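# Flip the toast in the pan using a turner

## Task

Use the steel turner to flip the toast slice so it ends flat in the frying pan with its browned side facing up. Letting it fall or tip over from higher than about a finger's width may be judged a drop. Then set the turner down on the table, away from both the pan and the toast and not on the hot plate. Neither the hand nor the arm may ever contact the toast or the pan, including its handle; any such contact fails the task at once. The pan and hot plate are loose, and the pan must finish level and centred on the hot plate. At the end the hand must be fully open and withdrawn, bearing none of the turner's weight and not gripping it at all.

## Robot and tools

Robot: a single six-joint arm carrying a five-finger right hand. Every command row is for this one arm. The only camera is cam_wrist (504x504). The table may hold loose items that something occasionally nudges.

Scene frame: the origin is on the table top under the arm's base. +z is up, and +y lies to the left when you face along +x. Positions are in metres and orientation is a quaternion in w,x,y,z order. The printed position gets less accurate at long reach.

Hand point: a spot fixed to the palm, 0.05 m in front of it, where the index pad and thumb tip meet in a pinch. Its own axes are: +z along the straightened fingers, +y out of the palm face, +x across the palm toward the little finger. Straight fingers extend 0.06 to 0.07 m past it along +z. A wrist bracket on the little-finger side sticks out 0.03 m past the point along +y and 0.11 m across, so it can strike things. Turning the hand, especially about x or y, shifts the point slightly.

execute_actions takes "actions", a list with zero or one item, and an optional "pictures" boolean. An empty list only reports the current state. {"steps": n} without rows is a wait of up to 300 control steps, each 1/30 s, counted from the previous result. {"rows": [...], "steps": n} runs up to 15 steps (15 by default). Each row is used for one step, and the final row repeats if there are fewer rows than steps.

A row always has 14 numbers, each in [-1, 1], in this order: dx, dy, dz, rx, ry, rz, little, ring, middle, index, thumb_bend, thumb_turn, force_limit, speed.

The first six numbers are an offset, not a pose. They are given in the hand point's own axes. The offset is counted from the hand point pose in the newest result that shows it. Before any such result exists, and for a second or later call within one reply, it is counted from where the robot stands when the action begins. Every row uses that same base, so rows do not add up. A value of 1.0 equals 0.6 m for dx, dy, dz and 180 degrees for rotation. rx, ry, rz form one rotation vector. All-zero offsets pull the hand back to the base pose; they do not hold it still.

The next six numbers are absolute finger targets. For the four fingers, +1 is straight and -1 is curled into the palm. For thumb_bend, +1 is straight and -1 is fully bent. For thumb_turn, +1 puts the thumb beside the palm and -1 puts it opposite the fingers. A pinch is roughly index -0.22, thumb_bend -0.75, thumb_turn -0.57. force_limit scales linearly from about 0 N at -1 to 10 N at +1 at the fingertip, or 15 N for the two thumb motors. It only stops closing, not opening. speed goes from almost nothing at -1 to full at +1, where one full travel takes 0.6 s. For a soft grip, close at speed -0.9 or lower. A motor only starts when its target changes by 0.01 or more. It then runs on after the action until it arrives or reaches its force limit, and then locks. To release, send targets more open than hand_measured. With the thumb turned fully across the palm, the hand can wrap around objects 0.035 to 0.08 m wide.

Each step, the commanded pose is clipped to within 100 mm and 16 degrees of the measured pose. Motion trails commands by about 0.17 s. Large moves may still be unfinished when the result arrives, so read the pose before sending the remainder.

move: "target" is one 14-number row with the same offset rules as above. It drives the hand point along a straight path, lasting 0.5 to 10 s, and the hand settings are sent at the start. "speed" is in m/s, from 0.002 to 0.5 with a default of 0.25, and rotation is capped at twice that value in rad/s. "stop_force" is optional, in N, from 13 to 80, and is not accepted in the first 0.2 s of a scene. It stops the path once the push against the direction of travel rises by that amount. Do not rely on it during moves that rotate the hand. Leave it out when backing away from a surface. Approach contacts very slowly, because the arm is stiff and overshooting a contact can fault. The "move:" line reports the ending (done, off_target, moving, held, fault, or contact) and any limits, such as limits=paced (pose clipped) or limits=held (some steps blocked). It also reports the remaining distance to the target.

wait: "seconds", from 0 to 10, lets time pass without new commands. zoom_image: "camera" is "cam_wrist" and "region" is [x0, y0, x1, y1] in pixels measured from the top-left, at most 504 by 504. show_instructions returns the reference images. finished_scene: "scene" is the number of the current scene; it cannot be undone.

Results include the hand point's pose and velocities, the joint positions and torques, and Wrist force and Wrist torque in the hand's axes. The force readings carry an offset of up to about 5.5 N, some noise, and saturate near 100 N. A pressing surface reads as force pointing back into the arm. Hand lines are given in motor order: hand_measured, hand_stopped_by (moving, target, force, stalled, fault), and hand_load_n (positive when pushed open; near 0 after a grip is lost). "Hand target" is the pose currently being driven toward. "pose unreachable" and HELD mean the clearance check altered or blocked the command.

Hazards: joint torque reaching its limit (wrist joints 50.2 N m) or any outside force of 150 N halts the arm for 10 s. Motors warn at 70 °C and brake at 85 °C. Never let the hand or arm touch the toast or pan. Do not drop or topple the toast, shift or tilt the pan, or push anything off the table.

Suggested order: look around, grasp the turner, slide it under the toast, flip the toast gently, lay the turner on open table, open the hand fully, withdraw, check the scene, then call finished_scene.

Each tool is called after ">>>" as a command line: name --argument value for each argument, lists and objects as JSON in quotes; but a table of rows of numbers goes row by row, as --pt "numbers of a row", without its own name.

Reference images:

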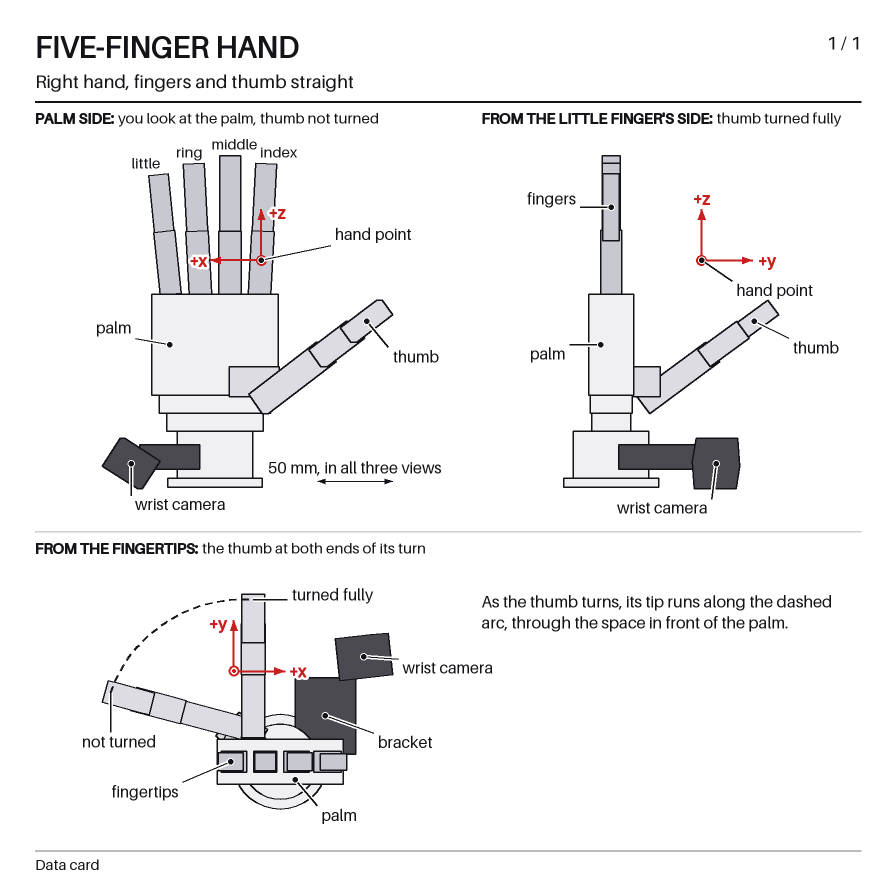

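## Session

I'll start by looking at the current state.

>>> execute_actions --actions '[]'

Scene clock: 0.00 s of 6003.00 s.
end_effector_position=(+1.1448, +0.3414, +0.1420) hand_measured=(+1.000, +1.000, +1.000, +1.000, +1.000, +1.000) hand_load_n=(+0.0, +0.0, +0.0, +0.0, +0.0, +0.0) hand_stopped_by=(target, target, target, target, target, target) hand_force_limit=0.00 hand_speed=-0.80 end_effector_quat_wxyz=(+0.591, +0.715, +0.322, +0.190) end_effector_velocity=(+0.000, +0.000, -0.000) end_effector_angular_velocity=(+0.001, -0.000, +0.001)
Joint positions: [ 0.352 -0.086  0.114  0.571  2.702  0.449]
Joint velocities: [-0.    -0.     0.    -0.001 -0.002  0.   ]
Joint torques (N m, as the arm reports them, + toward a larger angle): no reading
Wrist force (N, on the end effector, along its own x y z axes, offset not removed): no reading
Wrist torque (N m, same axes, about the end effector's origin, offset not removed): no reading
Hand target: +1.145, +0.341, +0.142; +0.591, +0.715, +0.322, +0.190

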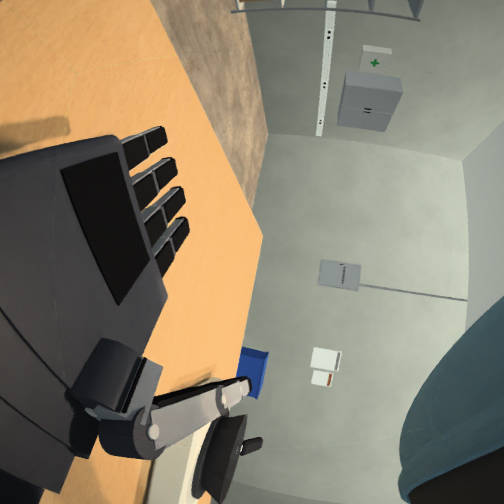

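>>> move --target '[-0.469, 0.401, -0.266, 0.43, 0, 0, 1, 1, 1, 1, 1, 1, 0, -0.8]' --speed 0.2

Scene clock: 22.87 s of 6003.00 s.
end_effector_position=(+0.8950, +0.2427, +0.4423) hand_measured=(+1.000, +1.000, +1.000, +1.000, +1.000, +1.000) hand_load_n=(+0.0, +0.0, +0.0, +0.0, +0.0, +0.0) hand_stopped_by=(target, target, target, target, target, target) hand_force_limit=0.00 hand_speed=-0.80 end_effector_quat_wxyz=(+0.015, +0.928, +0.369, -0.053) end_effector_velocity=(-0.001, -0.001, +0.002) end_effector_angular_velocity=(+0.006, +0.004, -0.001)
Joint positions: [ 0.142 -0.611  0.371  1.906  1.61   0.97 ]
Joint velocities: [-0.003 -0.003  0.002  0.004 -0.006 -0.003]
Joint torques (N m, as the arm reports them, + toward a larger angle): [ -13.6  -120.37  -31.16    6.01   -2.13   -1.93]
Wrist force (N, on the end effector, along its own x y z axes, offset not removed): [-0.9 5.6 -2.3]
Wrist torque (N m, same axes, about the end effector's origin, offset not removed): [0.95 0.28 -0.16]
Hand target: +0.895, +0.243, +0.442; +0.014, +0.928, +0.369, -0.053
Off the commanded pose: 0.001 m, 0 deg.
After step 90, 15.93 s passed at rest.
move: done

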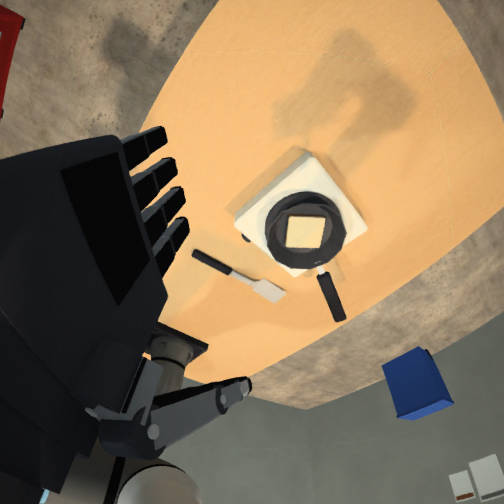

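>>> move --target '[-0.778, -0.083, 0.258, 0.0571, 0.2028, -0.2578, 1, 1, 1, 1, 1, 1, 0, -0.8]' --speed 0.25

Scene clock: 75.37 s of 6003.00 s.
end_effector_position=(+0.5108, -0.0506, +0.3411) hand_measured=(+1.000, +1.000, +1.000, +1.000, +1.000, +1.000) hand_load_n=(+0.0, +0.0, +0.0, +0.0, +0.0, +0.0) hand_stopped_by=(target, target, target, target, target, target) hand_force_limit=0.00 hand_speed=-0.80 end_effector_quat_wxyz=(-0.198, +0.679, +0.678, +0.198) end_effector_velocity=(-0.002, -0.003, -0.001) end_effector_angular_velocity=(+0.004, -0.002, +0.007)
Joint positions: [-0.751 -1.461  1.988  1.461  1.153 -0.826]
Joint velocities: [-0.009  0.001  0.004  0.004  0.003 -0.019]
Joint torques (N m, as the arm reports them, + toward a larger angle): [-11.36 -27.39 -25.17   6.33   1.58  -1.61]
Wrist force (N, on the end effector, along its own x y z axes, offset not removed): [-1.2 8.2 1.8]
Wrist torque (N m, same axes, about the end effector's origin, offset not removed): [1.11 0.17 0.11]
Hand target: +0.511, -0.051, +0.341; -0.199, +0.679, +0.678, +0.198
Off the commanded pose: 0.002 m, 0 deg.
After step 90, 46.73 s passed at rest.
move: done

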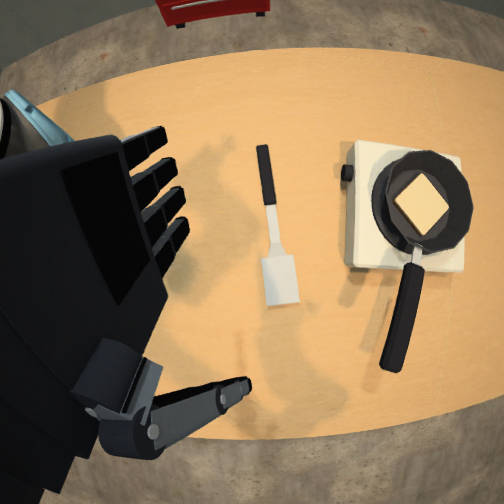

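>>> zoom_image --camera "cam_wrist" --region '[200, 120, 500, 400]'

Region (200, 120, 500, 400) of cam_wrist's 504x504 image, scaled by 1.680, with more detail than that image has; it fills the top 470 rows of this view, and the rest is white.

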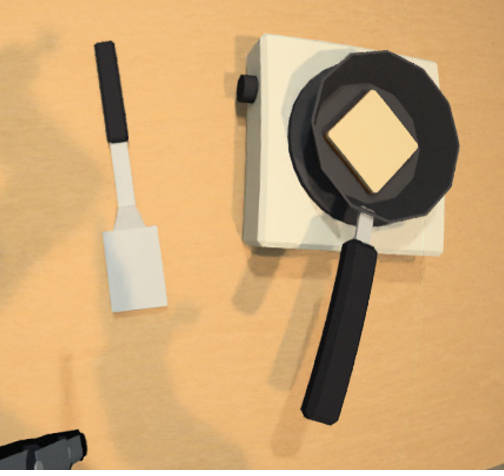

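>>> move --target '[0, 0.25, 0, 0, 0, 0, 1, 1, 1, 1, 1, 1, 0, -0.8]' --speed 0.2

Scene clock: 84.63 s of 6003.00 s.
end_effector_position=(+0.6604, -0.0506, +0.3409) hand_measured=(+1.000, +1.000, +1.000, +1.000, +1.000, +1.000) hand_load_n=(+0.0, +0.0, +0.0, +0.0, +0.0, +0.0) hand_stopped_by=(target, target, target, target, target, target) hand_force_limit=0.00 hand_speed=-0.80 end_effector_quat_wxyz=(-0.199, +0.679, +0.678, +0.198) end_effector_velocity=(+0.003, +0.000, +0.000) end_effector_angular_velocity=(+0.002, +0.001, -0.000)
Joint positions: [-0.579 -1.238  1.69   1.459  1.089 -0.649]
Joint velocities: [ 0.003  0.005 -0.006  0.002 -0.002  0.003]
Joint torques (N m, as the arm reports them, + toward a larger angle): [  8.77 -46.33 -43.69   6.34  -3.16   2.07]
Wrist force (N, on the end effector, along its own x y z axes, offset not removed): [-1.1 4.2 -7.0]
Wrist torque (N m, same axes, about the end effector's origin, offset not removed): [1.10 0.37 -0.28]
Hand target: +0.661, -0.051, +0.341; -0.199, +0.679, +0.678, +0.198
Off the commanded pose: 0.000 m, 0 deg.
After step 90, 4.90 s passed at rest.
move: done

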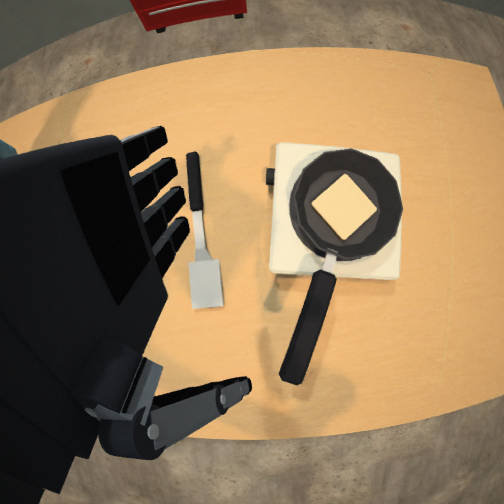

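>>> zoom_image --camera "cam_wrist" --region '[170, 130, 422, 400]'

Region (170, 130, 422, 400) of cam_wrist's 504x504 image, scaled by 1.867, with more detail than that image has; it fills the left 470 columns of this view, and the rest is white.

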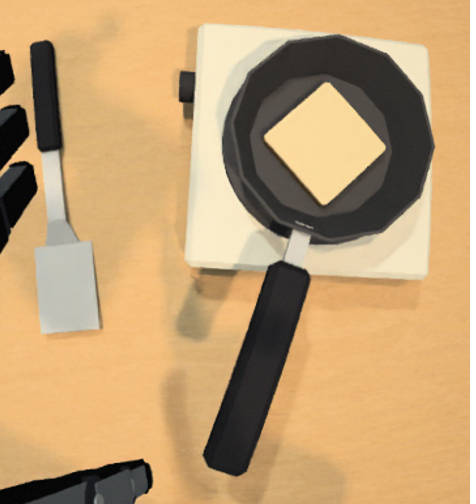

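>>> move --target '[-0.1077, 0.0004, 0.1683, 0, 0, 0, 1, 1, 1, 1, 1, 1, 0, -0.8]' --speed 0.15

Scene clock: 116.17 s of 6003.00 s.
end_effector_position=(+0.6604, -0.0507, +0.2213) hand_measured=(+1.000, +1.000, +1.000, +1.000, +1.000, +1.000) hand_load_n=(+0.0, +0.0, +0.0, +0.0, +0.0, +0.0) hand_stopped_by=(target, target, target, target, target, target) hand_force_limit=0.00 hand_speed=-0.80 end_effector_quat_wxyz=(-0.199, +0.679, +0.678, +0.198) end_effector_velocity=(+0.001, -0.000, -0.003) end_effector_angular_velocity=(+0.000, -0.001, -0.001)
Joint positions: [-0.577 -1.136  1.785  1.261  1.088 -0.647]
Joint velocities: [-0.     0.004  0.001 -0.005 -0.001  0.   ]
Joint torques (N m, as the arm reports them, + toward a larger angle): [  8.68 -49.61 -22.91   2.24  -2.93   2.13]
Wrist force (N, on the end effector, along its own x y z axes, offset not removed): [2.6 3.7 2.3]
Wrist torque (N m, same axes, about the end effector's origin, offset not removed): [0.46 -0.46 -0.02]
Hand target: +0.660, -0.051, +0.221; -0.199, +0.679, +0.678, +0.198
Off the commanded pose: 0.000 m, 0 deg.
After step 90, 27.17 s passed at rest.
move: done

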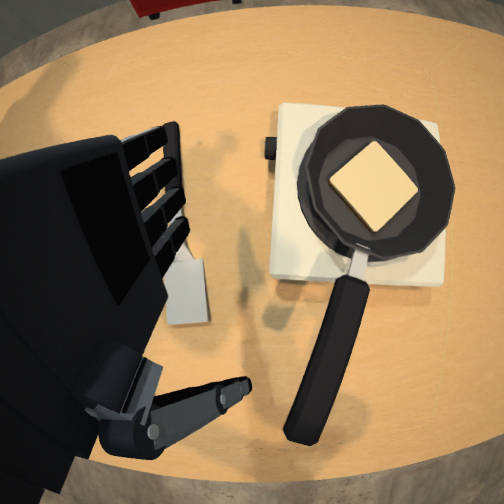

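>>> zoom_image --camera "cam_wrist" --region '[250, 90, 470, 310]'

Region (250, 90, 470, 310) of cam_wrist's 504x504 image, scaled by 2.291, with more detail than that image has.

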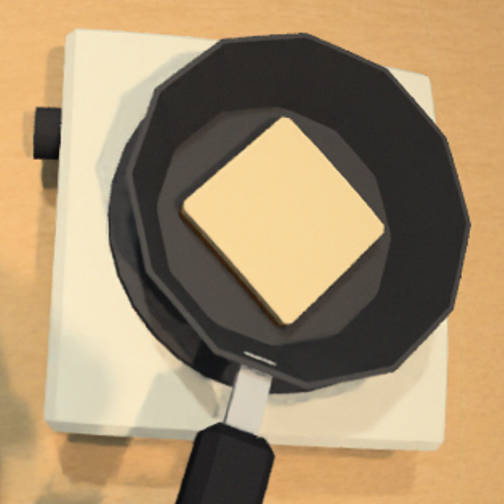

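>>> move --target '[-0.1512, -0.4673, 0.0838, 0.0177, -0.265, -0.5197, 1, 1, 1, 1, 1, 1, 0, -0.8]' --speed 0.25

Scene clock: 195.47 s of 6003.00 s.
end_effector_position=(+0.3800, -0.1003, +0.1307) hand_measured=(+1.000, +1.000, +1.000, +1.000, +1.000, +1.000) hand_load_n=(+0.0, +0.0, +0.0, +0.0, +0.0, +0.0) hand_stopped_by=(target, target, target, target, target, target) hand_force_limit=0.00 hand_speed=-0.80 end_effector_quat_wxyz=(+0.247, +0.001, +0.969, -0.001) end_effector_velocity=(-0.002, -0.000, -0.001) end_effector_angular_velocity=(+0.001, -0.010, +0.013)
Joint positions: [-1.316 -1.578  2.51   0.506  1.09  -2.837]
Joint velocities: [-0.019  0.006  0.006  0.003 -0.014 -0.035]
Joint torques (N m, as the arm reports them, + toward a larger angle): [-11.13  -6.15 -15.07   5.55  -3.24  -1.6 ]
Wrist force (N, on the end effector, along its own x y z axes, offset not removed): [2.1 5.8 -4.2]
Wrist torque (N m, same axes, about the end effector's origin, offset not removed): [0.96 -0.12 0.11]
Hand target: +0.380, -0.100, +0.131; +0.247, +0.000, +0.969, -0.001
Off the commanded pose: 0.001 m, 0 deg.
After step 90, 72.03 s passed at rest.
move: done

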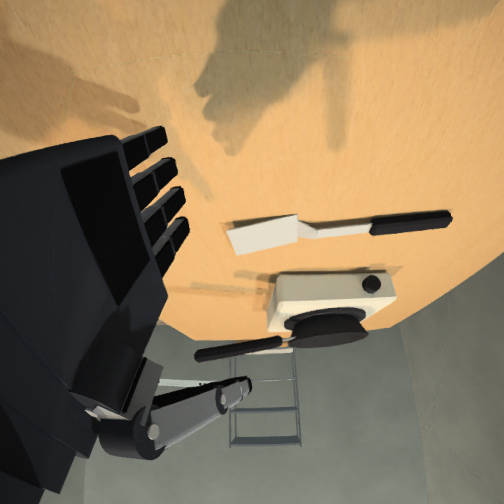

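>>> zoom_image --camera "cam_wrist" --region '[190, 180, 470, 370]'

Region (190, 180, 470, 370) of cam_wrist's 504x504 image, scaled by 1.800, with more detail than that image has; it fills the top 342 rows of this view, and the rest is white.

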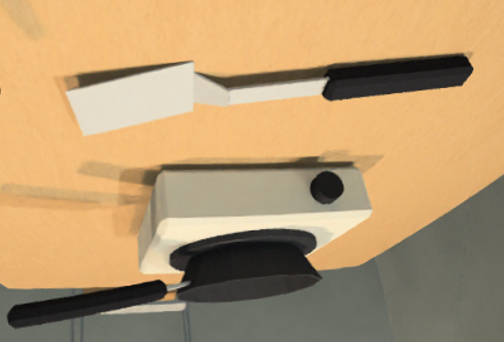

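>>> zoom_image --camera "cam_wrist" --region '[215, 195, 345, 265]'

>>> zoom_image --camera "cam_wrist" --region '[335, 195, 465, 265]'

Region (215, 195, 345, 265) of cam_wrist's 504x504 image, scaled by 3.877, with more detail than that image has; it fills the top 271 rows of this view, and the rest is white.

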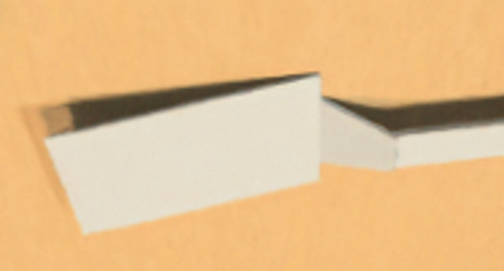

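Region (335, 195, 465, 265) of cam_wrist's 504x504 image, scaled by 3.877, with more detail than that image has; it fills the top 271 rows of this view, and the rest is white.

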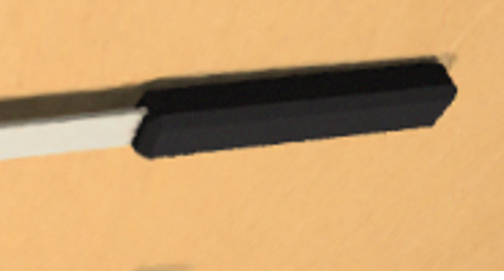

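>>> execute_actions --actions '[{"rows": [[0, 0, 0, 0, 0, 0, -1, -1, -1, -1, 1, -1, 0, 1]], "steps": 15}]' --pictures false

>>> wait --seconds 0.5

Scene clock: 232.90 s of 6003.00 s.
end_effector_position=(+0.3800, -0.1002, +0.1307) hand_measured=(-0.318, -0.318, -0.318, -0.318, +1.000, -0.130) hand_load_n=(+0.0, +0.0, +0.0, +0.0, +0.0, +0.0) hand_stopped_by=(moving, moving, moving, moving, target, moving) hand_force_limit=0.00 hand_speed=1.00 end_effector_quat_wxyz=(+0.247, +0.001, +0.969, -0.001) end_effector_velocity=(-0.000, -0.001, -0.000) end_effector_angular_velocity=(-0.001, +0.001, -0.001)
Joint positions: [-1.316 -1.578  2.51   0.506  1.09  -2.837]
Joint velocities: [-0.    -0.    -0.001 -0.     0.002  0.001]
Joint torques (N m, as the arm reports them, + toward a larger angle): [  8.89 -33.05 -31.69   1.88   1.53   1.97]
Wrist force (N, on the end effector, along its own x y z axes, offset not removed): [-3.1 3.0 -3.3]
Wrist torque (N m, same axes, about the end effector's origin, offset not removed): [0.42 0.49 -0.42]
Hand target: +0.380, -0.100, +0.131; +0.247, +0.001, +0.969, -0.001
Off the commanded pose: 0.000 m, 0 deg.
Steps of this call (steps 1 to 90: nothing new was sent; then 33.93 s passed at rest; steps 91 to 105: all 15 steps of this action). Readings (end_effector_position | what the end effector reports):
91: (+0.3797, -0.1003, +0.1306) | hand_measured=(+1.000, +1.000, +1.000, +1.000, +1.000, +1.000) hand_load_n=(+0.0, +0.0, +0.0, +0.0, +0.0, +0.0) hand_stopped_by=(moving, moving, moving, moving, target, moving) hand_force_limit=0.00 hand_speed=1.00
92: (+0.3797, -0.1002, +0.1306) | hand_measured=(+1.000, +1.000, +1.000, +1.000, +1.000, +1.000) hand_load_n=(+0.0, +0.0, +0.0, +0.0, +0.0, +0.0) hand_stopped_by=(moving, moving, moving, moving, target, moving) hand_force_limit=0.00 hand_speed=1.00
94: (+0.3798, -0.1001, +0.1306) | hand_measured=(+0.904, +0.902, +0.902, +0.902, +1.000, +0.916) hand_load_n=(+0.0, +0.0, +0.0, +0.0, +0.0, +0.0) hand_stopped_by=(moving, moving, moving, moving, target, moving) hand_force_limit=0.00 hand_speed=1.00
98: (+0.3799, -0.1002, +0.1306) | hand_measured=(+0.460, +0.460, +0.460, +0.460, +1.000, +0.538) hand_load_n=(+0.0, +0.0, +0.0, +0.0, +0.0, +0.0) hand_stopped_by=(moving, moving, moving, moving, target, moving) hand_force_limit=0.00 hand_speed=1.00
105: the state above

Scene clock: 233.40 s of 6003.00 s.
end_effector_position=(+0.3800, -0.1003, +0.1307) hand_measured=(-1.000, -1.000, -1.000, -1.000, +1.000, -1.000) hand_load_n=(+0.0, +0.0, +0.0, +0.0, +0.0, +0.0) hand_stopped_by=(target, target, target, target, target, target) hand_force_limit=0.00 hand_speed=1.00 end_effector_quat_wxyz=(+0.247, +0.001, +0.969, -0.001) end_effector_velocity=(+0.000, -0.000, -0.000) end_effector_angular_velocity=(+0.000, -0.001, -0.001)
Joint positions: [-1.316 -1.578  2.51   0.506  1.09  -2.837]
Joint velocities: [-0.     0.     0.    -0.001 -0.001  0.   ]
Joint torques (N m, as the arm reports them, + toward a larger angle): [  9.5  -33.44 -31.76   1.93   1.44   1.94]
Wrist force (N, on the end effector, along its own x y z axes, offset not removed): [0.0 4.0 -0.6]
Wrist torque (N m, same axes, about the end effector's origin, offset not removed): [0.66 0.07 -0.07]
Hand target: +0.380, -0.100, +0.131; +0.247, +0.001, +0.969, -0.001
Off the commanded pose: 0.000 m, 0 deg.
Steps of this call (steps 1 to 15: nothing new was sent). Readings (end_effector_position | what the end effector reports):
1: (+0.3800, -0.1002, +0.1307) | hand_measured=(-0.428, -0.428, -0.428, -0.428, +1.000, -0.224) hand_load_n=(+0.0, +0.0, +0.0, +0.0, +0.0, +0.0) hand_stopped_by=(moving, moving, moving, moving, target, moving) hand_force_limit=0.00 hand_speed=1.00
2: (+0.3800, -0.1002, +0.1307) | hand_measured=(-0.540, -0.540, -0.540, -0.540, +1.000, -0.320) hand_load_n=(+0.0, +0.0, +0.0, +0.0, +0.0, +0.0) hand_stopped_by=(moving, moving, moving, moving, target, moving) hand_force_limit=0.00 hand_speed=1.00
4: (+0.3800, -0.1002, +0.1307) | hand_measured=(-0.762, -0.762, -0.762, -0.762, +1.000, -0.510) hand_load_n=(+0.0, +0.0, +0.0, +0.0, +0.0, +0.0) hand_stopped_by=(moving, moving, moving, moving, target, moving) hand_force_limit=0.00 hand_speed=1.00
8: (+0.3800, -0.1003, +0.1307) | hand_measured=(-1.000, -1.000, -1.000, -1.000, +1.000, -0.892) hand_load_n=(+0.0, +0.0, +0.0, +0.0, +0.0, +0.0) hand_stopped_by=(moving, moving, moving, moving, target, moving) hand_force_limit=0.00 hand_speed=1.00
15: the state above

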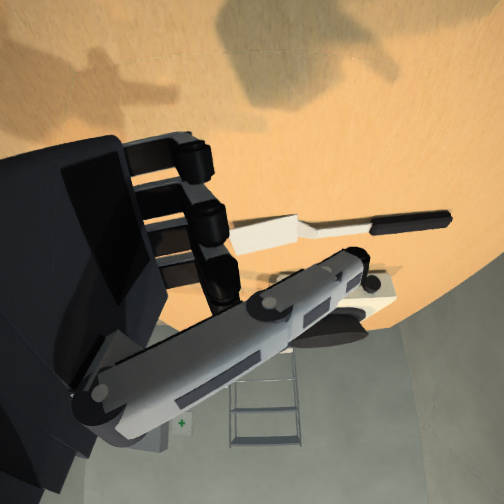

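>>> move --target '[-0.3295, 0.4167, 0.1614, 0, 0, 0, 1, 1, -1, -1, 1, -1, 0, 1]' --speed 0.25

Scene clock: 310.10 s of 6003.00 s.
end_effector_position=(+0.6003, +0.1498, +0.1402) hand_measured=(+1.000, +1.000, -1.000, -1.000, +1.000, -1.000) hand_load_n=(+0.0, +0.0, +0.0, +0.0, +0.0, +0.0) hand_stopped_by=(target, target, target, target, target, target) hand_force_limit=0.00 hand_speed=1.00 end_effector_quat_wxyz=(+0.247, +0.001, +0.969, +0.001) end_effector_velocity=(+0.002, +0.002, -0.001) end_effector_angular_velocity=(-0.002, +0.002, -0.001)
Joint positions: [-0.217 -1.386  2.151  0.319  1.461 -1.743]
Joint velocities: [ 0.007  0.005 -0.006  0.001  0.006  0.006]
Joint torques (N m, as the arm reports them, + toward a larger angle): [  9.2  -26.39 -39.01   4.3    2.3    1.71]
Wrist force (N, on the end effector, along its own x y z axes, offset not removed): [-0.2 5.8 -0.3]
Wrist torque (N m, same axes, about the end effector's origin, offset not removed): [1.00 0.00 -0.08]
Hand target: +0.601, +0.150, +0.140; +0.247, +0.001, +0.969, +0.000
Off the commanded pose: 0.001 m, 0 deg.
After step 90, 71.70 s passed at rest.
move: done

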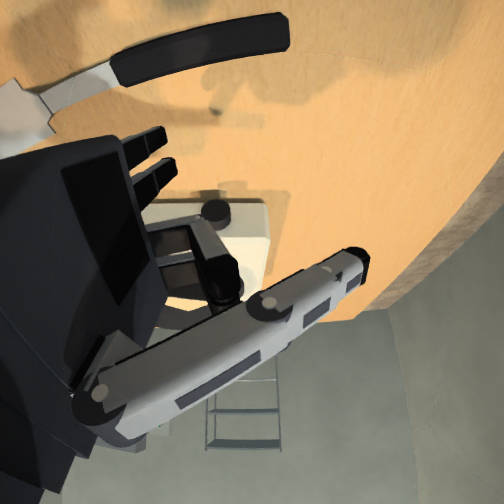

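>>> move --target '[0.032, 0, 0.0585, 0, 0, 0, 1, 1, -1, -1, 1, -1, 0, 1]' --speed 0.05

Scene clock: 314.10 s of 6003.00 s.
end_effector_position=(+0.6002, +0.1498, +0.1006) hand_measured=(+1.000, +1.000, -1.000, -1.000, +1.000, -1.000) hand_load_n=(+0.0, +0.0, +0.0, +0.0, +0.0, +0.0) hand_stopped_by=(target, target, target, target, target, target) hand_force_limit=0.00 hand_speed=1.00 end_effector_quat_wxyz=(+0.247, +0.001, +0.969, +0.001) end_effector_velocity=(-0.000, +0.001, -0.004) end_effector_angular_velocity=(+0.001, +0.002, +0.001)
Joint positions: [-0.216 -1.33   2.177  0.237  1.462 -1.742]
Joint velocities: [ 0.001  0.006  0.002 -0.006 -0.     0.   ]
Joint torques (N m, as the arm reports them, + toward a larger angle): [ 10.14 -32.28 -19.17   0.57  -2.43   2.06]
Wrist force (N, on the end effector, along its own x y z axes, offset not removed): [0.1 5.8 0.6]
Wrist torque (N m, same axes, about the end effector's origin, offset not removed): [0.92 -0.04 0.00]
Hand target: +0.600, +0.150, +0.100; +0.247, +0.001, +0.969, +0.001
Off the commanded pose: 0.000 m, 0 deg.
move: done

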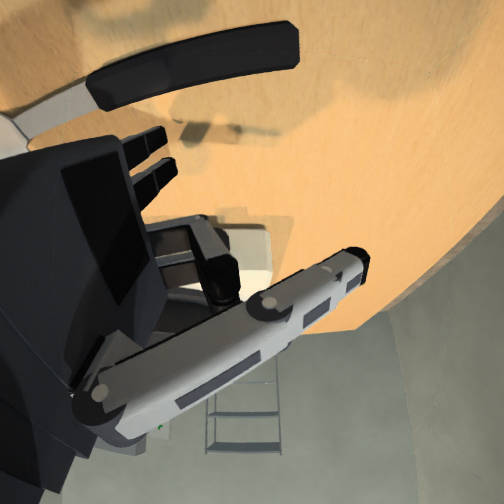

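>>> move --target '[0.0048, 0, 0.0088, 0, 0, 0, 1, 1, -1, -1, 1, -1, 0, 1]' --speed 0.01 --stop_force 13

Scene clock: 324.13 s of 6003.00 s.
end_effector_position=(+0.6002, +0.1498, +0.0948) hand_measured=(+1.000, +1.000, -1.000, -1.000, +1.000, -1.000) hand_load_n=(+0.0, +0.0, +0.0, +0.0, +0.0, +0.0) hand_stopped_by=(target, target, target, target, target, target) hand_force_limit=0.00 hand_speed=1.00 end_effector_quat_wxyz=(+0.247, +0.001, +0.969, +0.001) end_effector_velocity=(+0.000, -0.000, -0.002) end_effector_angular_velocity=(-0.001, -0.002, +0.000)
Joint positions: [-0.216 -1.321  2.18   0.225  1.462 -1.742]
Joint velocities: [ 0.     0.003  0.002 -0.007  0.001  0.   ]
Joint torques (N m, as the arm reports them, + toward a larger angle): [ 10.47 -31.97 -18.47   1.08   2.3    1.77]
Wrist force (N, on the end effector, along its own x y z axes, offset not removed): [4.2 1.8 -0.5]
Wrist torque (N m, same axes, about the end effector's origin, offset not removed): [0.25 -0.69 0.07]
Hand target: +0.600, +0.150, +0.095; +0.247, +0.001, +0.969, +0.001
Off the commanded pose: 0.000 m, 0 deg.
After step 90, 6.23 s passed at rest.
move: done

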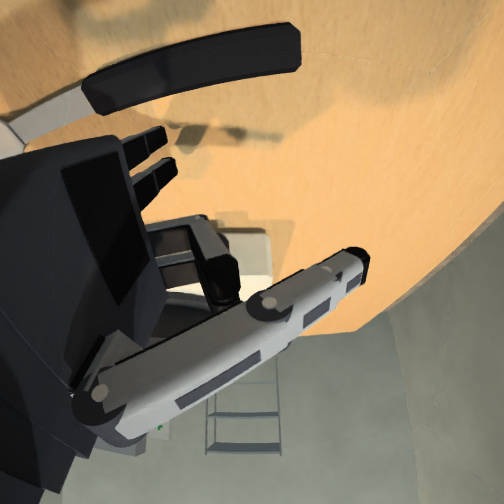

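>>> move --target '[0.0732, 0, -0.04, 0, 0, 0, 1, 1, -1, -1, 1, -1, 0, 1]' --speed 0.04

Scene clock: 332.10 s of 6003.00 s.
end_effector_position=(+0.5504, +0.1499, +0.0950) hand_measured=(+1.000, +1.000, -1.000, -1.000, +1.000, -1.000) hand_load_n=(+0.0, +0.0, +0.0, +0.0, +0.0, +0.0) hand_stopped_by=(target, target, target, target, target, target) hand_force_limit=0.00 hand_speed=1.00 end_effector_quat_wxyz=(+0.247, +0.001, +0.969, +0.001) end_effector_velocity=(-0.002, -0.001, +0.001) end_effector_angular_velocity=(-0.002, -0.003, -0.001)
Joint positions: [-0.243 -1.392  2.276  0.202  1.45  -1.766]
Joint velocities: [-0.001 -0.005  0.004 -0.002  0.001 -0.001]
Joint torques (N m, as the arm reports them, + toward a larger angle): [-13.63 -52.36 -16.75   1.17  -2.49  -1.64]
Wrist force (N, on the end effector, along its own x y z axes, offset not removed): [1.1 0.2 0.3]
Wrist torque (N m, same axes, about the end effector's origin, offset not removed): [0.18 -0.32 -0.05]
Hand target: +0.550, +0.150, +0.095; +0.247, +0.001, +0.969, +0.001
Off the commanded pose: 0.000 m, 0 deg.
After step 90, 3.30 s passed at rest.
move: done

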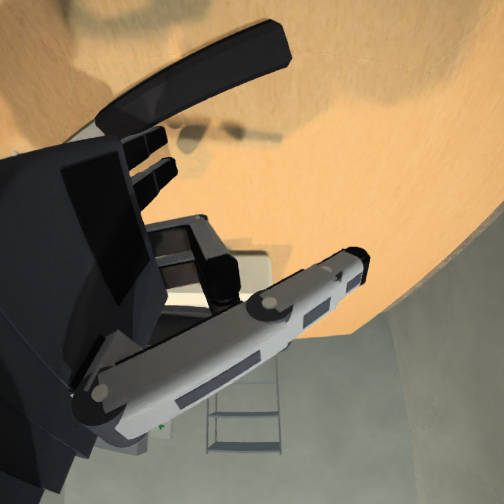

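>>> move --target '[0.117, 0, -0.064, 0, 0, 0, 1, 1, -1, -1, 1, -1, 0, 1]' --speed 0.04

Scene clock: 337.57 s of 6003.00 s.
end_effector_position=(+0.4707, +0.1500, +0.0952) hand_measured=(+1.000, +1.000, -1.000, -1.000, +1.000, -1.000) hand_load_n=(+0.0, +0.0, +0.0, +0.0, +0.0, +0.0) hand_stopped_by=(target, target, target, target, target, target) hand_force_limit=0.00 hand_speed=1.00 end_effector_quat_wxyz=(+0.247, +0.001, +0.969, +0.000) end_effector_velocity=(-0.002, +0.000, +0.001) end_effector_angular_velocity=(-0.001, -0.004, +0.001)
Joint positions: [-0.307 -1.517  2.427  0.183  1.42  -1.823]
Joint velocities: [-0.002 -0.006  0.005 -0.002 -0.002 -0.003]
Joint torques (N m, as the arm reports them, + toward a larger angle): [-12.34 -39.43 -16.76   2.69  -2.15  -1.52]
Wrist force (N, on the end effector, along its own x y z axes, offset not removed): [-0.1 4.4 1.4]
Wrist torque (N m, same axes, about the end effector's origin, offset not removed): [0.67 -0.06 -0.09]
Hand target: +0.470, +0.150, +0.095; +0.247, +0.001, +0.969, +0.000
Off the commanded pose: 0.000 m, 0 deg.
After step 90, 0.07 s passed at rest.
move: done

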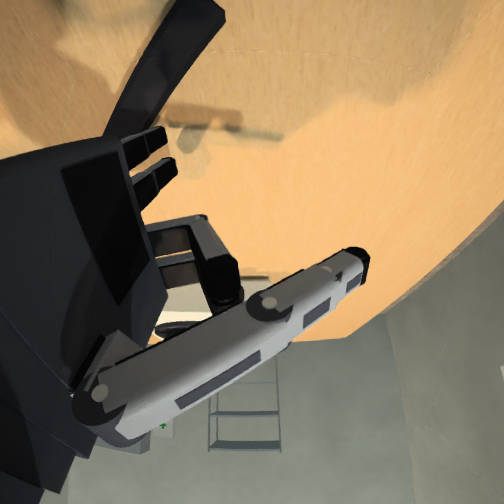

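>>> move --target '[-0.0625, 0.0167, -0.08, 0, 0, 0, 1, 1, -1, -1, 1, -1, 0, 1]' --speed 0.1

Scene clock: 345.50 s of 6003.00 s.
end_effector_position=(+0.4807, +0.1600, +0.1550) hand_measured=(+1.000, +1.000, -1.000, -1.000, +1.000, -1.000) hand_load_n=(+0.0, +0.0, +0.0, +0.0, +0.0, +0.0) hand_stopped_by=(target, target, target, target, target, target) hand_force_limit=0.00 hand_speed=1.00 end_effector_quat_wxyz=(+0.247, +0.001, +0.969, +0.001) end_effector_velocity=(-0.000, +0.000, +0.002) end_effector_angular_velocity=(+0.000, +0.002, -0.000)
Joint positions: [-0.266 -1.601  2.356  0.334  1.439 -1.787]
Joint velocities: [ 0.001 -0.002 -0.003  0.006  0.001  0.001]
Joint torques (N m, as the arm reports them, + toward a larger angle): [  9.25 -36.01 -39.02   4.72   2.23   2.07]
Wrist force (N, on the end effector, along its own x y z axes, offset not removed): [1.6 1.5 0.1]
Wrist torque (N m, same axes, about the end effector's origin, offset not removed): [0.26 -0.24 -0.15]
Hand target: +0.481, +0.160, +0.155; +0.247, +0.001, +0.969, +0.000
Off the commanded pose: 0.000 m, 0 deg.
After step 90, 3.80 s passed at rest.
move: done

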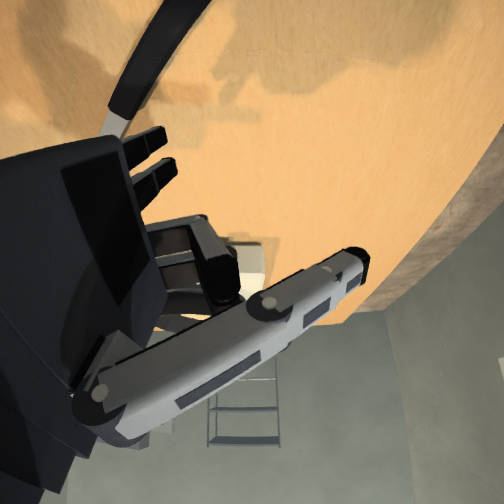

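>>> move --target '[-0.0708, -0.21, -0.2367, -0.0177, 0.265, 0.5197, 1, 1, 1, 1, 1, 1, 0, 1]' --speed 0.3

Scene clock: 353.83 s of 6003.00 s.
end_effector_position=(+0.4501, +0.0339, +0.2996) hand_measured=(+1.000, +1.000, +1.000, +1.000, +1.000, +1.000) hand_load_n=(+0.0, +0.0, +0.0, +0.0, +0.0, +0.0) hand_stopped_by=(target, target, target, target, target, target) hand_force_limit=0.00 hand_speed=1.00 end_effector_quat_wxyz=(-0.198, +0.680, +0.678, +0.198) end_effector_velocity=(+0.000, -0.001, +0.001) end_effector_angular_velocity=(+0.007, +0.005, -0.011)
Joint positions: [-0.689 -1.564  2.177  1.349  1.129 -0.764]
Joint velocities: [-0.004  0.001 -0.001  0.005 -0.005  0.007]
Joint torques (N m, as the arm reports them, + toward a larger angle): [-11.58 -16.44 -40.88   6.19  -3.17   1.89]
Wrist force (N, on the end effector, along its own x y z axes, offset not removed): [4.0 4.5 -3.3]
Wrist torque (N m, same axes, about the end effector's origin, offset not removed): [0.90 -0.58 0.23]
Hand target: +0.450, +0.034, +0.300; -0.199, +0.680, +0.677, +0.198
Off the commanded pose: 0.000 m, 0 deg.
After step 90, 1.70 s passed at rest.
move: done

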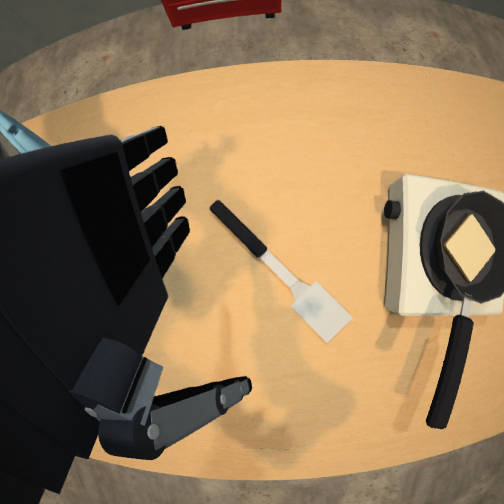

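>>> zoom_image --camera "cam_wrist" --region '[195, 185, 363, 353]'

Region (195, 185, 363, 353) of cam_wrist's 504x504 image, scaled by 3.000, with more detail than that image has.

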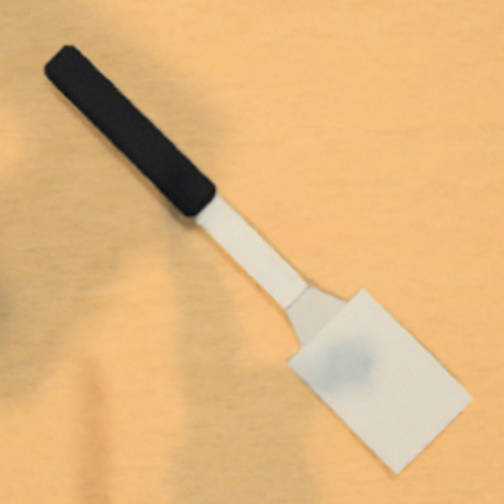

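>>> move --target '[0.1887, 0.2832, 0.2188, 0.22, -0.08, -0.752, 1, 1, 1, 1, 1, 1, 0, 1]' --speed 0.4

Scene clock: 418.57 s of 6003.00 s.
end_effector_position=(+0.6198, +0.2001, +0.2496) hand_measured=(+1.000, +1.000, +1.000, +1.000, +1.000, +1.000) hand_load_n=(+0.0, +0.0, +0.0, +0.0, +0.0, +0.0) hand_stopped_by=(target, target, target, target, target, target) hand_force_limit=0.00 hand_speed=1.00 end_effector_quat_wxyz=(-0.000, -0.422, +0.907, +0.000) end_effector_velocity=(+0.001, +0.002, +0.000) end_effector_angular_velocity=(+0.001, -0.004, +0.014)
Joint positions: [-0.079 -1.16   1.622  1.112  1.557 -2.509]
Joint velocities: [ 0.003  0.    -0.003 -0.002 -0.001 -0.011]
Joint torques (N m, as the arm reports them, + toward a larger angle): [  9.41 -52.43 -44.71   2.19   2.25  -2.31]
Wrist force (N, on the end effector, along its own x y z axes, offset not removed): [1.9 5.6 -0.2]
Wrist torque (N m, same axes, about the end effector's origin, offset not removed): [0.81 -0.36 0.17]
Hand target: +0.620, +0.200, +0.250; -0.000, -0.423, +0.906, +0.000
Off the commanded pose: 0.001 m, 0 deg.
After step 90, 58.00 s passed at rest.
move: done

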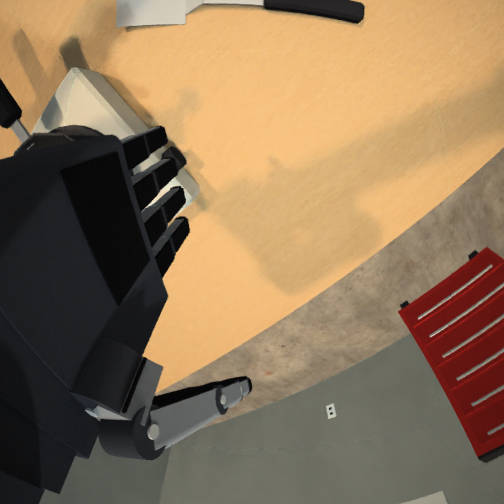

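>>> move --target '[-0.0143, -0.3802, -0.184, 0.5, 0, 0, 1, 1, 1, 1, 1, 1, 0, 1]' --speed 0.3

Scene clock: 425.47 s of 6003.00 s.
end_effector_position=(+0.8002, +0.0601, +0.3601) hand_measured=(+1.000, +1.000, +1.000, +1.000, +1.000, +1.000) hand_load_n=(+0.0, +0.0, +0.0, +0.0, +0.0, +0.0) hand_stopped_by=(target, target, target, target, target, target) hand_force_limit=0.00 hand_speed=1.00 end_effector_quat_wxyz=(+0.299, -0.299, +0.641, -0.640) end_effector_velocity=(+0.002, -0.000, +0.002) end_effector_angular_velocity=(-0.010, -0.014, +0.004)
Joint positions: [ 0.037 -1.43   1.931 -0.485  2.318 -3.122]
Joint velocities: [-0.001 -0.002  0.007 -0.029 -0.004 -0.014]
Joint torques (N m, as the arm reports them, + toward a larger angle): [-13.36 -63.2  -32.13  -3.23  -2.19  -1.95]
Wrist force (N, on the end effector, along its own x y z axes, offset not removed): [4.1 2.3 -3.8]
Wrist torque (N m, same axes, about the end effector's origin, offset not removed): [0.56 -0.46 0.16]
Hand target: +0.800, +0.060, +0.360; +0.299, -0.299, +0.641, -0.641
Off the commanded pose: 0.001 m, 0 deg.
After step 90, 0.63 s passed at rest.
move: done

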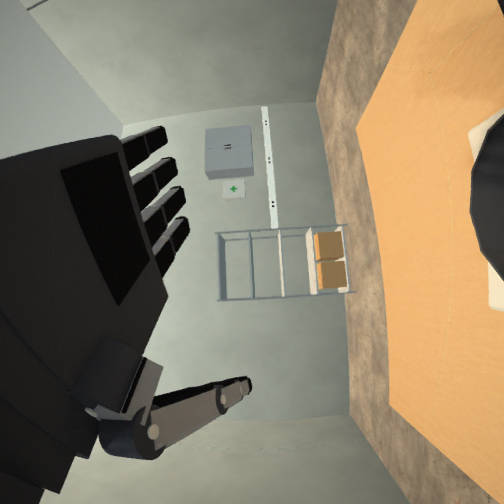

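>>> move --target '[0.4462, 0, -0.5182, 0, 0.547, 0, 1, 1, 1, 1, 1, 1, 0, 1]' --speed 0.2

Scene clock: 435.17 s of 6003.00 s.
end_effector_position=(+0.3903, +0.0546, +0.3611) hand_measured=(+1.000, +1.000, +1.000, +1.000, +1.000, +1.000) hand_load_n=(+0.0, +0.0, +0.0, +0.0, +0.0, +0.0) hand_stopped_by=(target, target, target, target, target, target) hand_force_limit=0.00 hand_speed=1.00 end_effector_quat_wxyz=(-0.290, +0.289, +0.645, -0.645) end_effector_velocity=(-0.003, -0.000, +0.001) end_effector_angular_velocity=(-0.000, +0.002, -0.010)
Joint positions: [ 0.118 -1.417  1.913 -0.504  4.115 -3.158]
Joint velocities: [-0.003 -0.003  0.003  0.002  0.006  0.   ]
Joint torques (N m, as the arm reports them, + toward a larger angle): [-13.05 -63.12 -30.24  -0.26   2.44   1.85]
Wrist force (N, on the end effector, along its own x y z axes, offset not removed): [3.7 1.2 -0.7]
Wrist torque (N m, same axes, about the end effector's origin, offset not removed): [0.26 -0.52 -0.01]
Hand target: +0.390, +0.055, +0.361; -0.291, +0.289, +0.645, -0.645
Off the commanded pose: 0.000 m, 0 deg.
After step 90, 1.87 s passed at rest.
move: done

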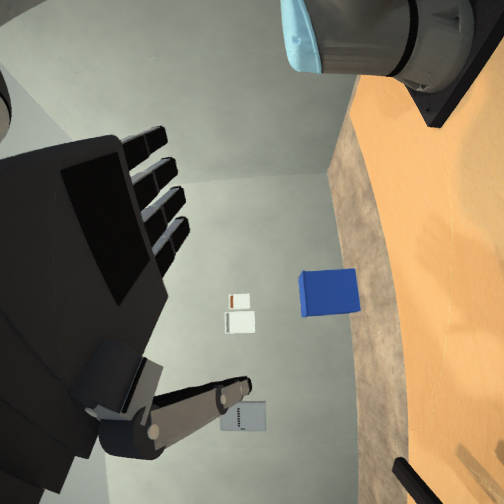

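>>> execute_actions --actions '[{"rows": [[0, 0, 0, 0, 0, 0, 1, 1, -0.22, -0.22, -0.75, -0.57, 0, 1]], "steps": 15}]' --pictures false

>>> wait --seconds 0.4

Scene clock: 439.10 s of 6003.00 s.
end_effector_position=(+0.3903, +0.0546, +0.3611) hand_measured=(+1.000, +1.000, -0.220, -0.220, +0.168, -0.130) hand_load_n=(+0.0, +0.0, +0.0, +0.0, +0.0, +0.0) hand_stopped_by=(target, target, moving, moving, moving, moving) hand_force_limit=0.00 hand_speed=1.00 end_effector_quat_wxyz=(-0.290, +0.289, +0.645, -0.645) end_effector_velocity=(-0.000, +0.000, +0.000) end_effector_angular_velocity=(-0.000, +0.001, -0.000)
Joint positions: [ 0.118 -1.417  1.913 -0.505  4.115 -3.158]
Joint velocities: [ 0.     0.    -0.001  0.001  0.    -0.   ]
Joint torques (N m, as the arm reports them, + toward a larger angle): [  9.57 -34.06 -46.36   2.64  -2.22   1.57]
Wrist force (N, on the end effector, along its own x y z axes, offset not removed): [3.9 4.4 -0.5]
Wrist torque (N m, same axes, about the end effector's origin, offset not removed): [0.60 -0.53 0.10]
Hand target: +0.390, +0.055, +0.361; -0.290, +0.289, +0.645, -0.645
Off the commanded pose: 0.000 m, 0 deg.
Steps of this call (steps 1 to 90: nothing new was sent; then 0.43 s passed at rest; steps 91 to 105: all 15 steps of this action). Readings (end_effector_position | what the end effector reports):
91: (+0.3900, +0.0546, +0.3611) | hand_measured=(+1.000, +1.000, +1.000, +1.000, +1.000, +1.000) hand_load_n=(+0.0, +0.0, +0.0, +0.0, +0.0, +0.0) hand_stopped_by=(target, target, moving, moving, moving, moving) hand_force_limit=0.00 hand_speed=1.00
92: (+0.3900, +0.0546, +0.3611) | hand_measured=(+1.000, +1.000, +1.000, +1.000, +1.000, +1.000) hand_load_n=(+0.0, +0.0, +0.0, +0.0, +0.0, +0.0) hand_stopped_by=(target, target, moving, moving, moving, moving) hand_force_limit=0.00 hand_speed=1.00
94: (+0.3900, +0.0546, +0.3611) | hand_measured=(+1.000, +1.000, +0.902, +0.902, +0.938, +0.916) hand_load_n=(+0.0, +0.0, +0.0, +0.0, +0.0, -0.5) hand_stopped_by=(target, target, moving, moving, moving, moving) hand_force_limit=0.00 hand_speed=1.00
98: (+0.3901, +0.0546, +0.3611) | hand_measured=(+1.000, +1.000, +0.460, +0.460, +0.658, +0.536) hand_load_n=(+0.0, +0.0, +0.0, +0.0, +0.0, +0.0) hand_stopped_by=(target, target, moving, moving, moving, moving) hand_force_limit=0.00 hand_speed=1.00
105: the state above

Scene clock: 439.50 s of 6003.00 s.
end_effector_position=(+0.3903, +0.0546, +0.3611) hand_measured=(+1.000, +1.000, -0.220, -0.220, -0.674, -0.570) hand_load_n=(+0.0, +0.0, +0.0, +0.0, +0.5, +0.0) hand_stopped_by=(target, target, target, target, moving, target) hand_force_limit=0.00 hand_speed=1.00 end_effector_quat_wxyz=(-0.290, +0.289, +0.645, -0.645) end_effector_velocity=(-0.000, -0.000, +0.001) end_effector_angular_velocity=(+0.000, -0.001, -0.001)
Joint positions: [ 0.118 -1.417  1.913 -0.504  4.115 -3.158]
Joint velocities: [-0.    -0.002  0.     0.     0.     0.   ]
Joint torques (N m, as the arm reports them, + toward a larger angle): [  9.04 -33.69 -46.3    3.55  -2.18   1.05]
Wrist force (N, on the end effector, along its own x y z axes, offset not removed): [0.7 5.0 -3.9]
Wrist torque (N m, same axes, about the end effector's origin, offset not removed): [1.08 -0.10 -0.15]
Hand target: +0.390, +0.055, +0.361; -0.290, +0.289, +0.645, -0.645
Off the commanded pose: 0.000 m, 0 deg.
Steps of this call (steps 1 to 12: nothing new was sent). Readings (end_effector_position | what the end effector reports):
1: (+0.3903, +0.0546, +0.3611) | hand_measured=(+1.000, +1.000, -0.220, -0.220, +0.098, -0.224) hand_load_n=(+0.0, +0.0, +0.0, +0.0, +0.0, +0.0) hand_stopped_by=(target, target, moving, moving, moving, moving) hand_force_limit=0.00 hand_speed=1.00
2: (+0.3903, +0.0546, +0.3611) | hand_measured=(+1.000, +1.000, -0.220, -0.220, +0.028, -0.320) hand_load_n=(+0.0, +0.0, +0.0, +0.0, +0.0, +0.0) hand_stopped_by=(target, target, target, target, moving, moving) hand_force_limit=0.00 hand_speed=1.00
4: (+0.3903, +0.0546, +0.3611) | hand_measured=(+1.000, +1.000, -0.220, -0.220, -0.112, -0.510) hand_load_n=(+0.0, +0.0, +0.0, +0.0, +0.0, +0.0) hand_stopped_by=(target, target, target, target, moving, moving) hand_force_limit=0.00 hand_speed=1.00
8: (+0.3903, +0.0546, +0.3611) | hand_measured=(+1.000, +1.000, -0.220, -0.220, -0.394, -0.570) hand_load_n=(+0.0, +0.0, +0.0, +0.0, +0.0, +0.0) hand_stopped_by=(target, target, target, target, moving, target) hand_force_limit=0.00 hand_speed=1.00
12: the state above

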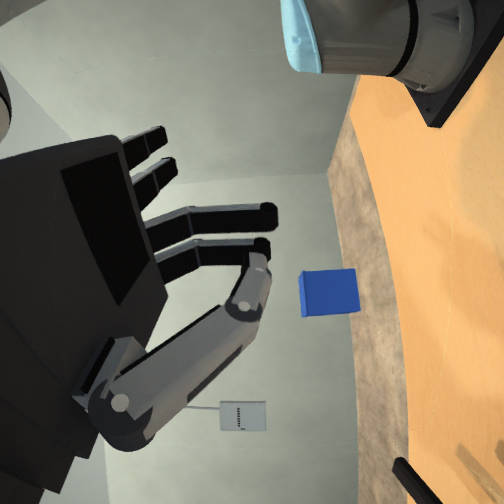

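>>> move --target '[-0.0602, 0.4352, -0.0662, -0.1111, 0, 0, 1, 1, 0.35, 0.35, -0.36, -1, 0, 1]' --speed 0.2

Scene clock: 475.17 s of 6003.00 s.
end_effector_position=(+0.4430, +0.0540, +0.1002) hand_measured=(+1.000, +1.000, +0.350, +0.350, -0.360, -1.000) hand_load_n=(+0.0, +0.0, +0.0, +0.0, +0.0, +0.0) hand_stopped_by=(target, target, target, target, target, target) hand_force_limit=0.00 hand_speed=1.00 end_effector_quat_wxyz=(-0.236, +0.335, +0.747, -0.524) end_effector_velocity=(+0.001, +0.000, -0.002) end_effector_angular_velocity=(+0.002, -0.002, +0.002)
Joint positions: [ 0.076 -1.254  2.116 -1.292  4.123 -3.404]
Joint velocities: [ 0.001  0.002  0.001 -0.007 -0.    -0.002]
Joint torques (N m, as the arm reports them, + toward a larger angle): [-13.46 -40.33 -20.9   -2.09   1.93  -1.76]
Wrist force (N, on the end effector, along its own x y z axes, offset not removed): [-3.8 2.3 1.9]
Wrist torque (N m, same axes, about the end effector's origin, offset not removed): [-0.02 0.43 -0.25]
Hand target: +0.443, +0.054, +0.100; -0.236, +0.335, +0.747, -0.524
Off the commanded pose: 0.001 m, 0 deg.
After step 90, 30.67 s passed at rest.
move: done

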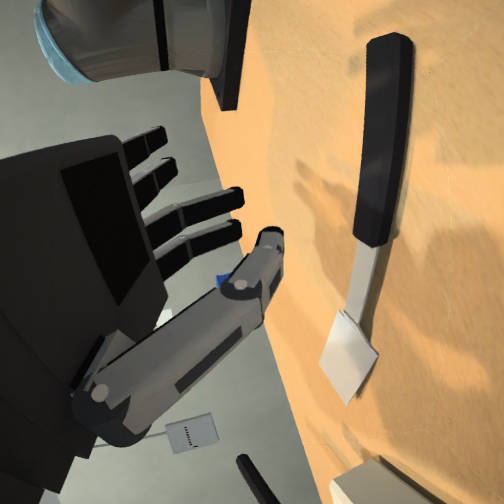

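>>> move --target '[0, 0.0783, 0.0285, 0, 0, 0, 1, 1, 0.35, 0.35, -0.36, -1, 0, 1]' --speed 0.08

Scene clock: 486.07 s of 6003.00 s.
end_effector_position=(+0.4428, +0.0541, +0.0505) hand_measured=(+1.000, +1.000, +0.350, +0.350, -0.360, -1.000) hand_load_n=(+0.0, +0.0, +0.0, +0.0, +0.0, +0.0) hand_stopped_by=(target, target, target, target, target, target) hand_force_limit=0.00 hand_speed=1.00 end_effector_quat_wxyz=(-0.236, +0.335, +0.747, -0.524) end_effector_velocity=(+0.001, -0.000, -0.002) end_effector_angular_velocity=(-0.000, -0.003, +0.001)
Joint positions: [ 0.077 -1.179  2.136 -1.388  4.124 -3.403]
Joint velocities: [ 0.     0.003  0.001 -0.006 -0.001 -0.   ]
Joint torques (N m, as the arm reports them, + toward a larger angle): [  9.28 -42.64 -17.9   -2.04   1.96   1.69]
Wrist force (N, on the end effector, along its own x y z axes, offset not removed): [-1.5 5.4 0.7]
Wrist torque (N m, same axes, about the end effector's origin, offset not removed): [0.80 0.19 -0.19]
Hand target: +0.443, +0.054, +0.050; -0.236, +0.335, +0.747, -0.524
Off the commanded pose: 0.000 m, 0 deg.
After step 90, 6.80 s passed at rest.
move: done

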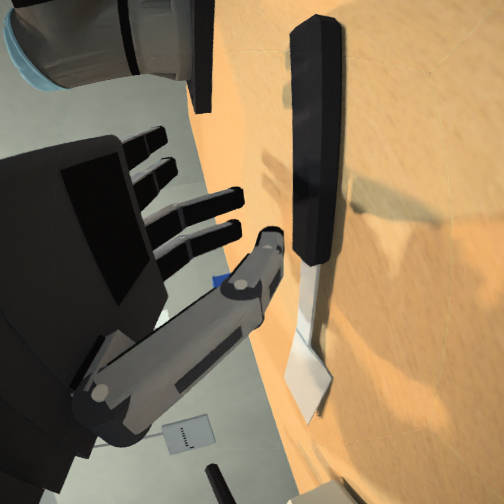

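>>> zoom_image --camera "cam_wrist" --region '[200, 130, 400, 330]'

Region (200, 130, 400, 330) of cam_wrist's 504x504 image, scaled by 2.520, with more detail than that image has.

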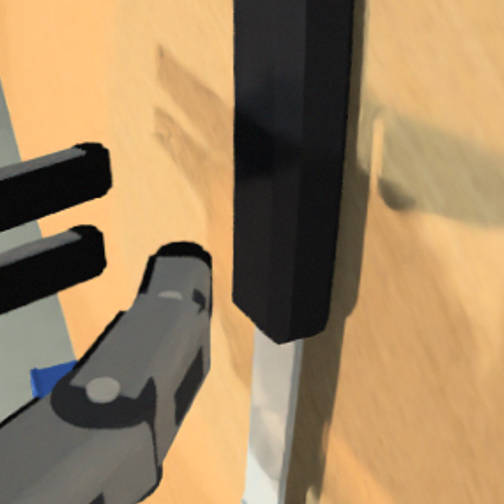

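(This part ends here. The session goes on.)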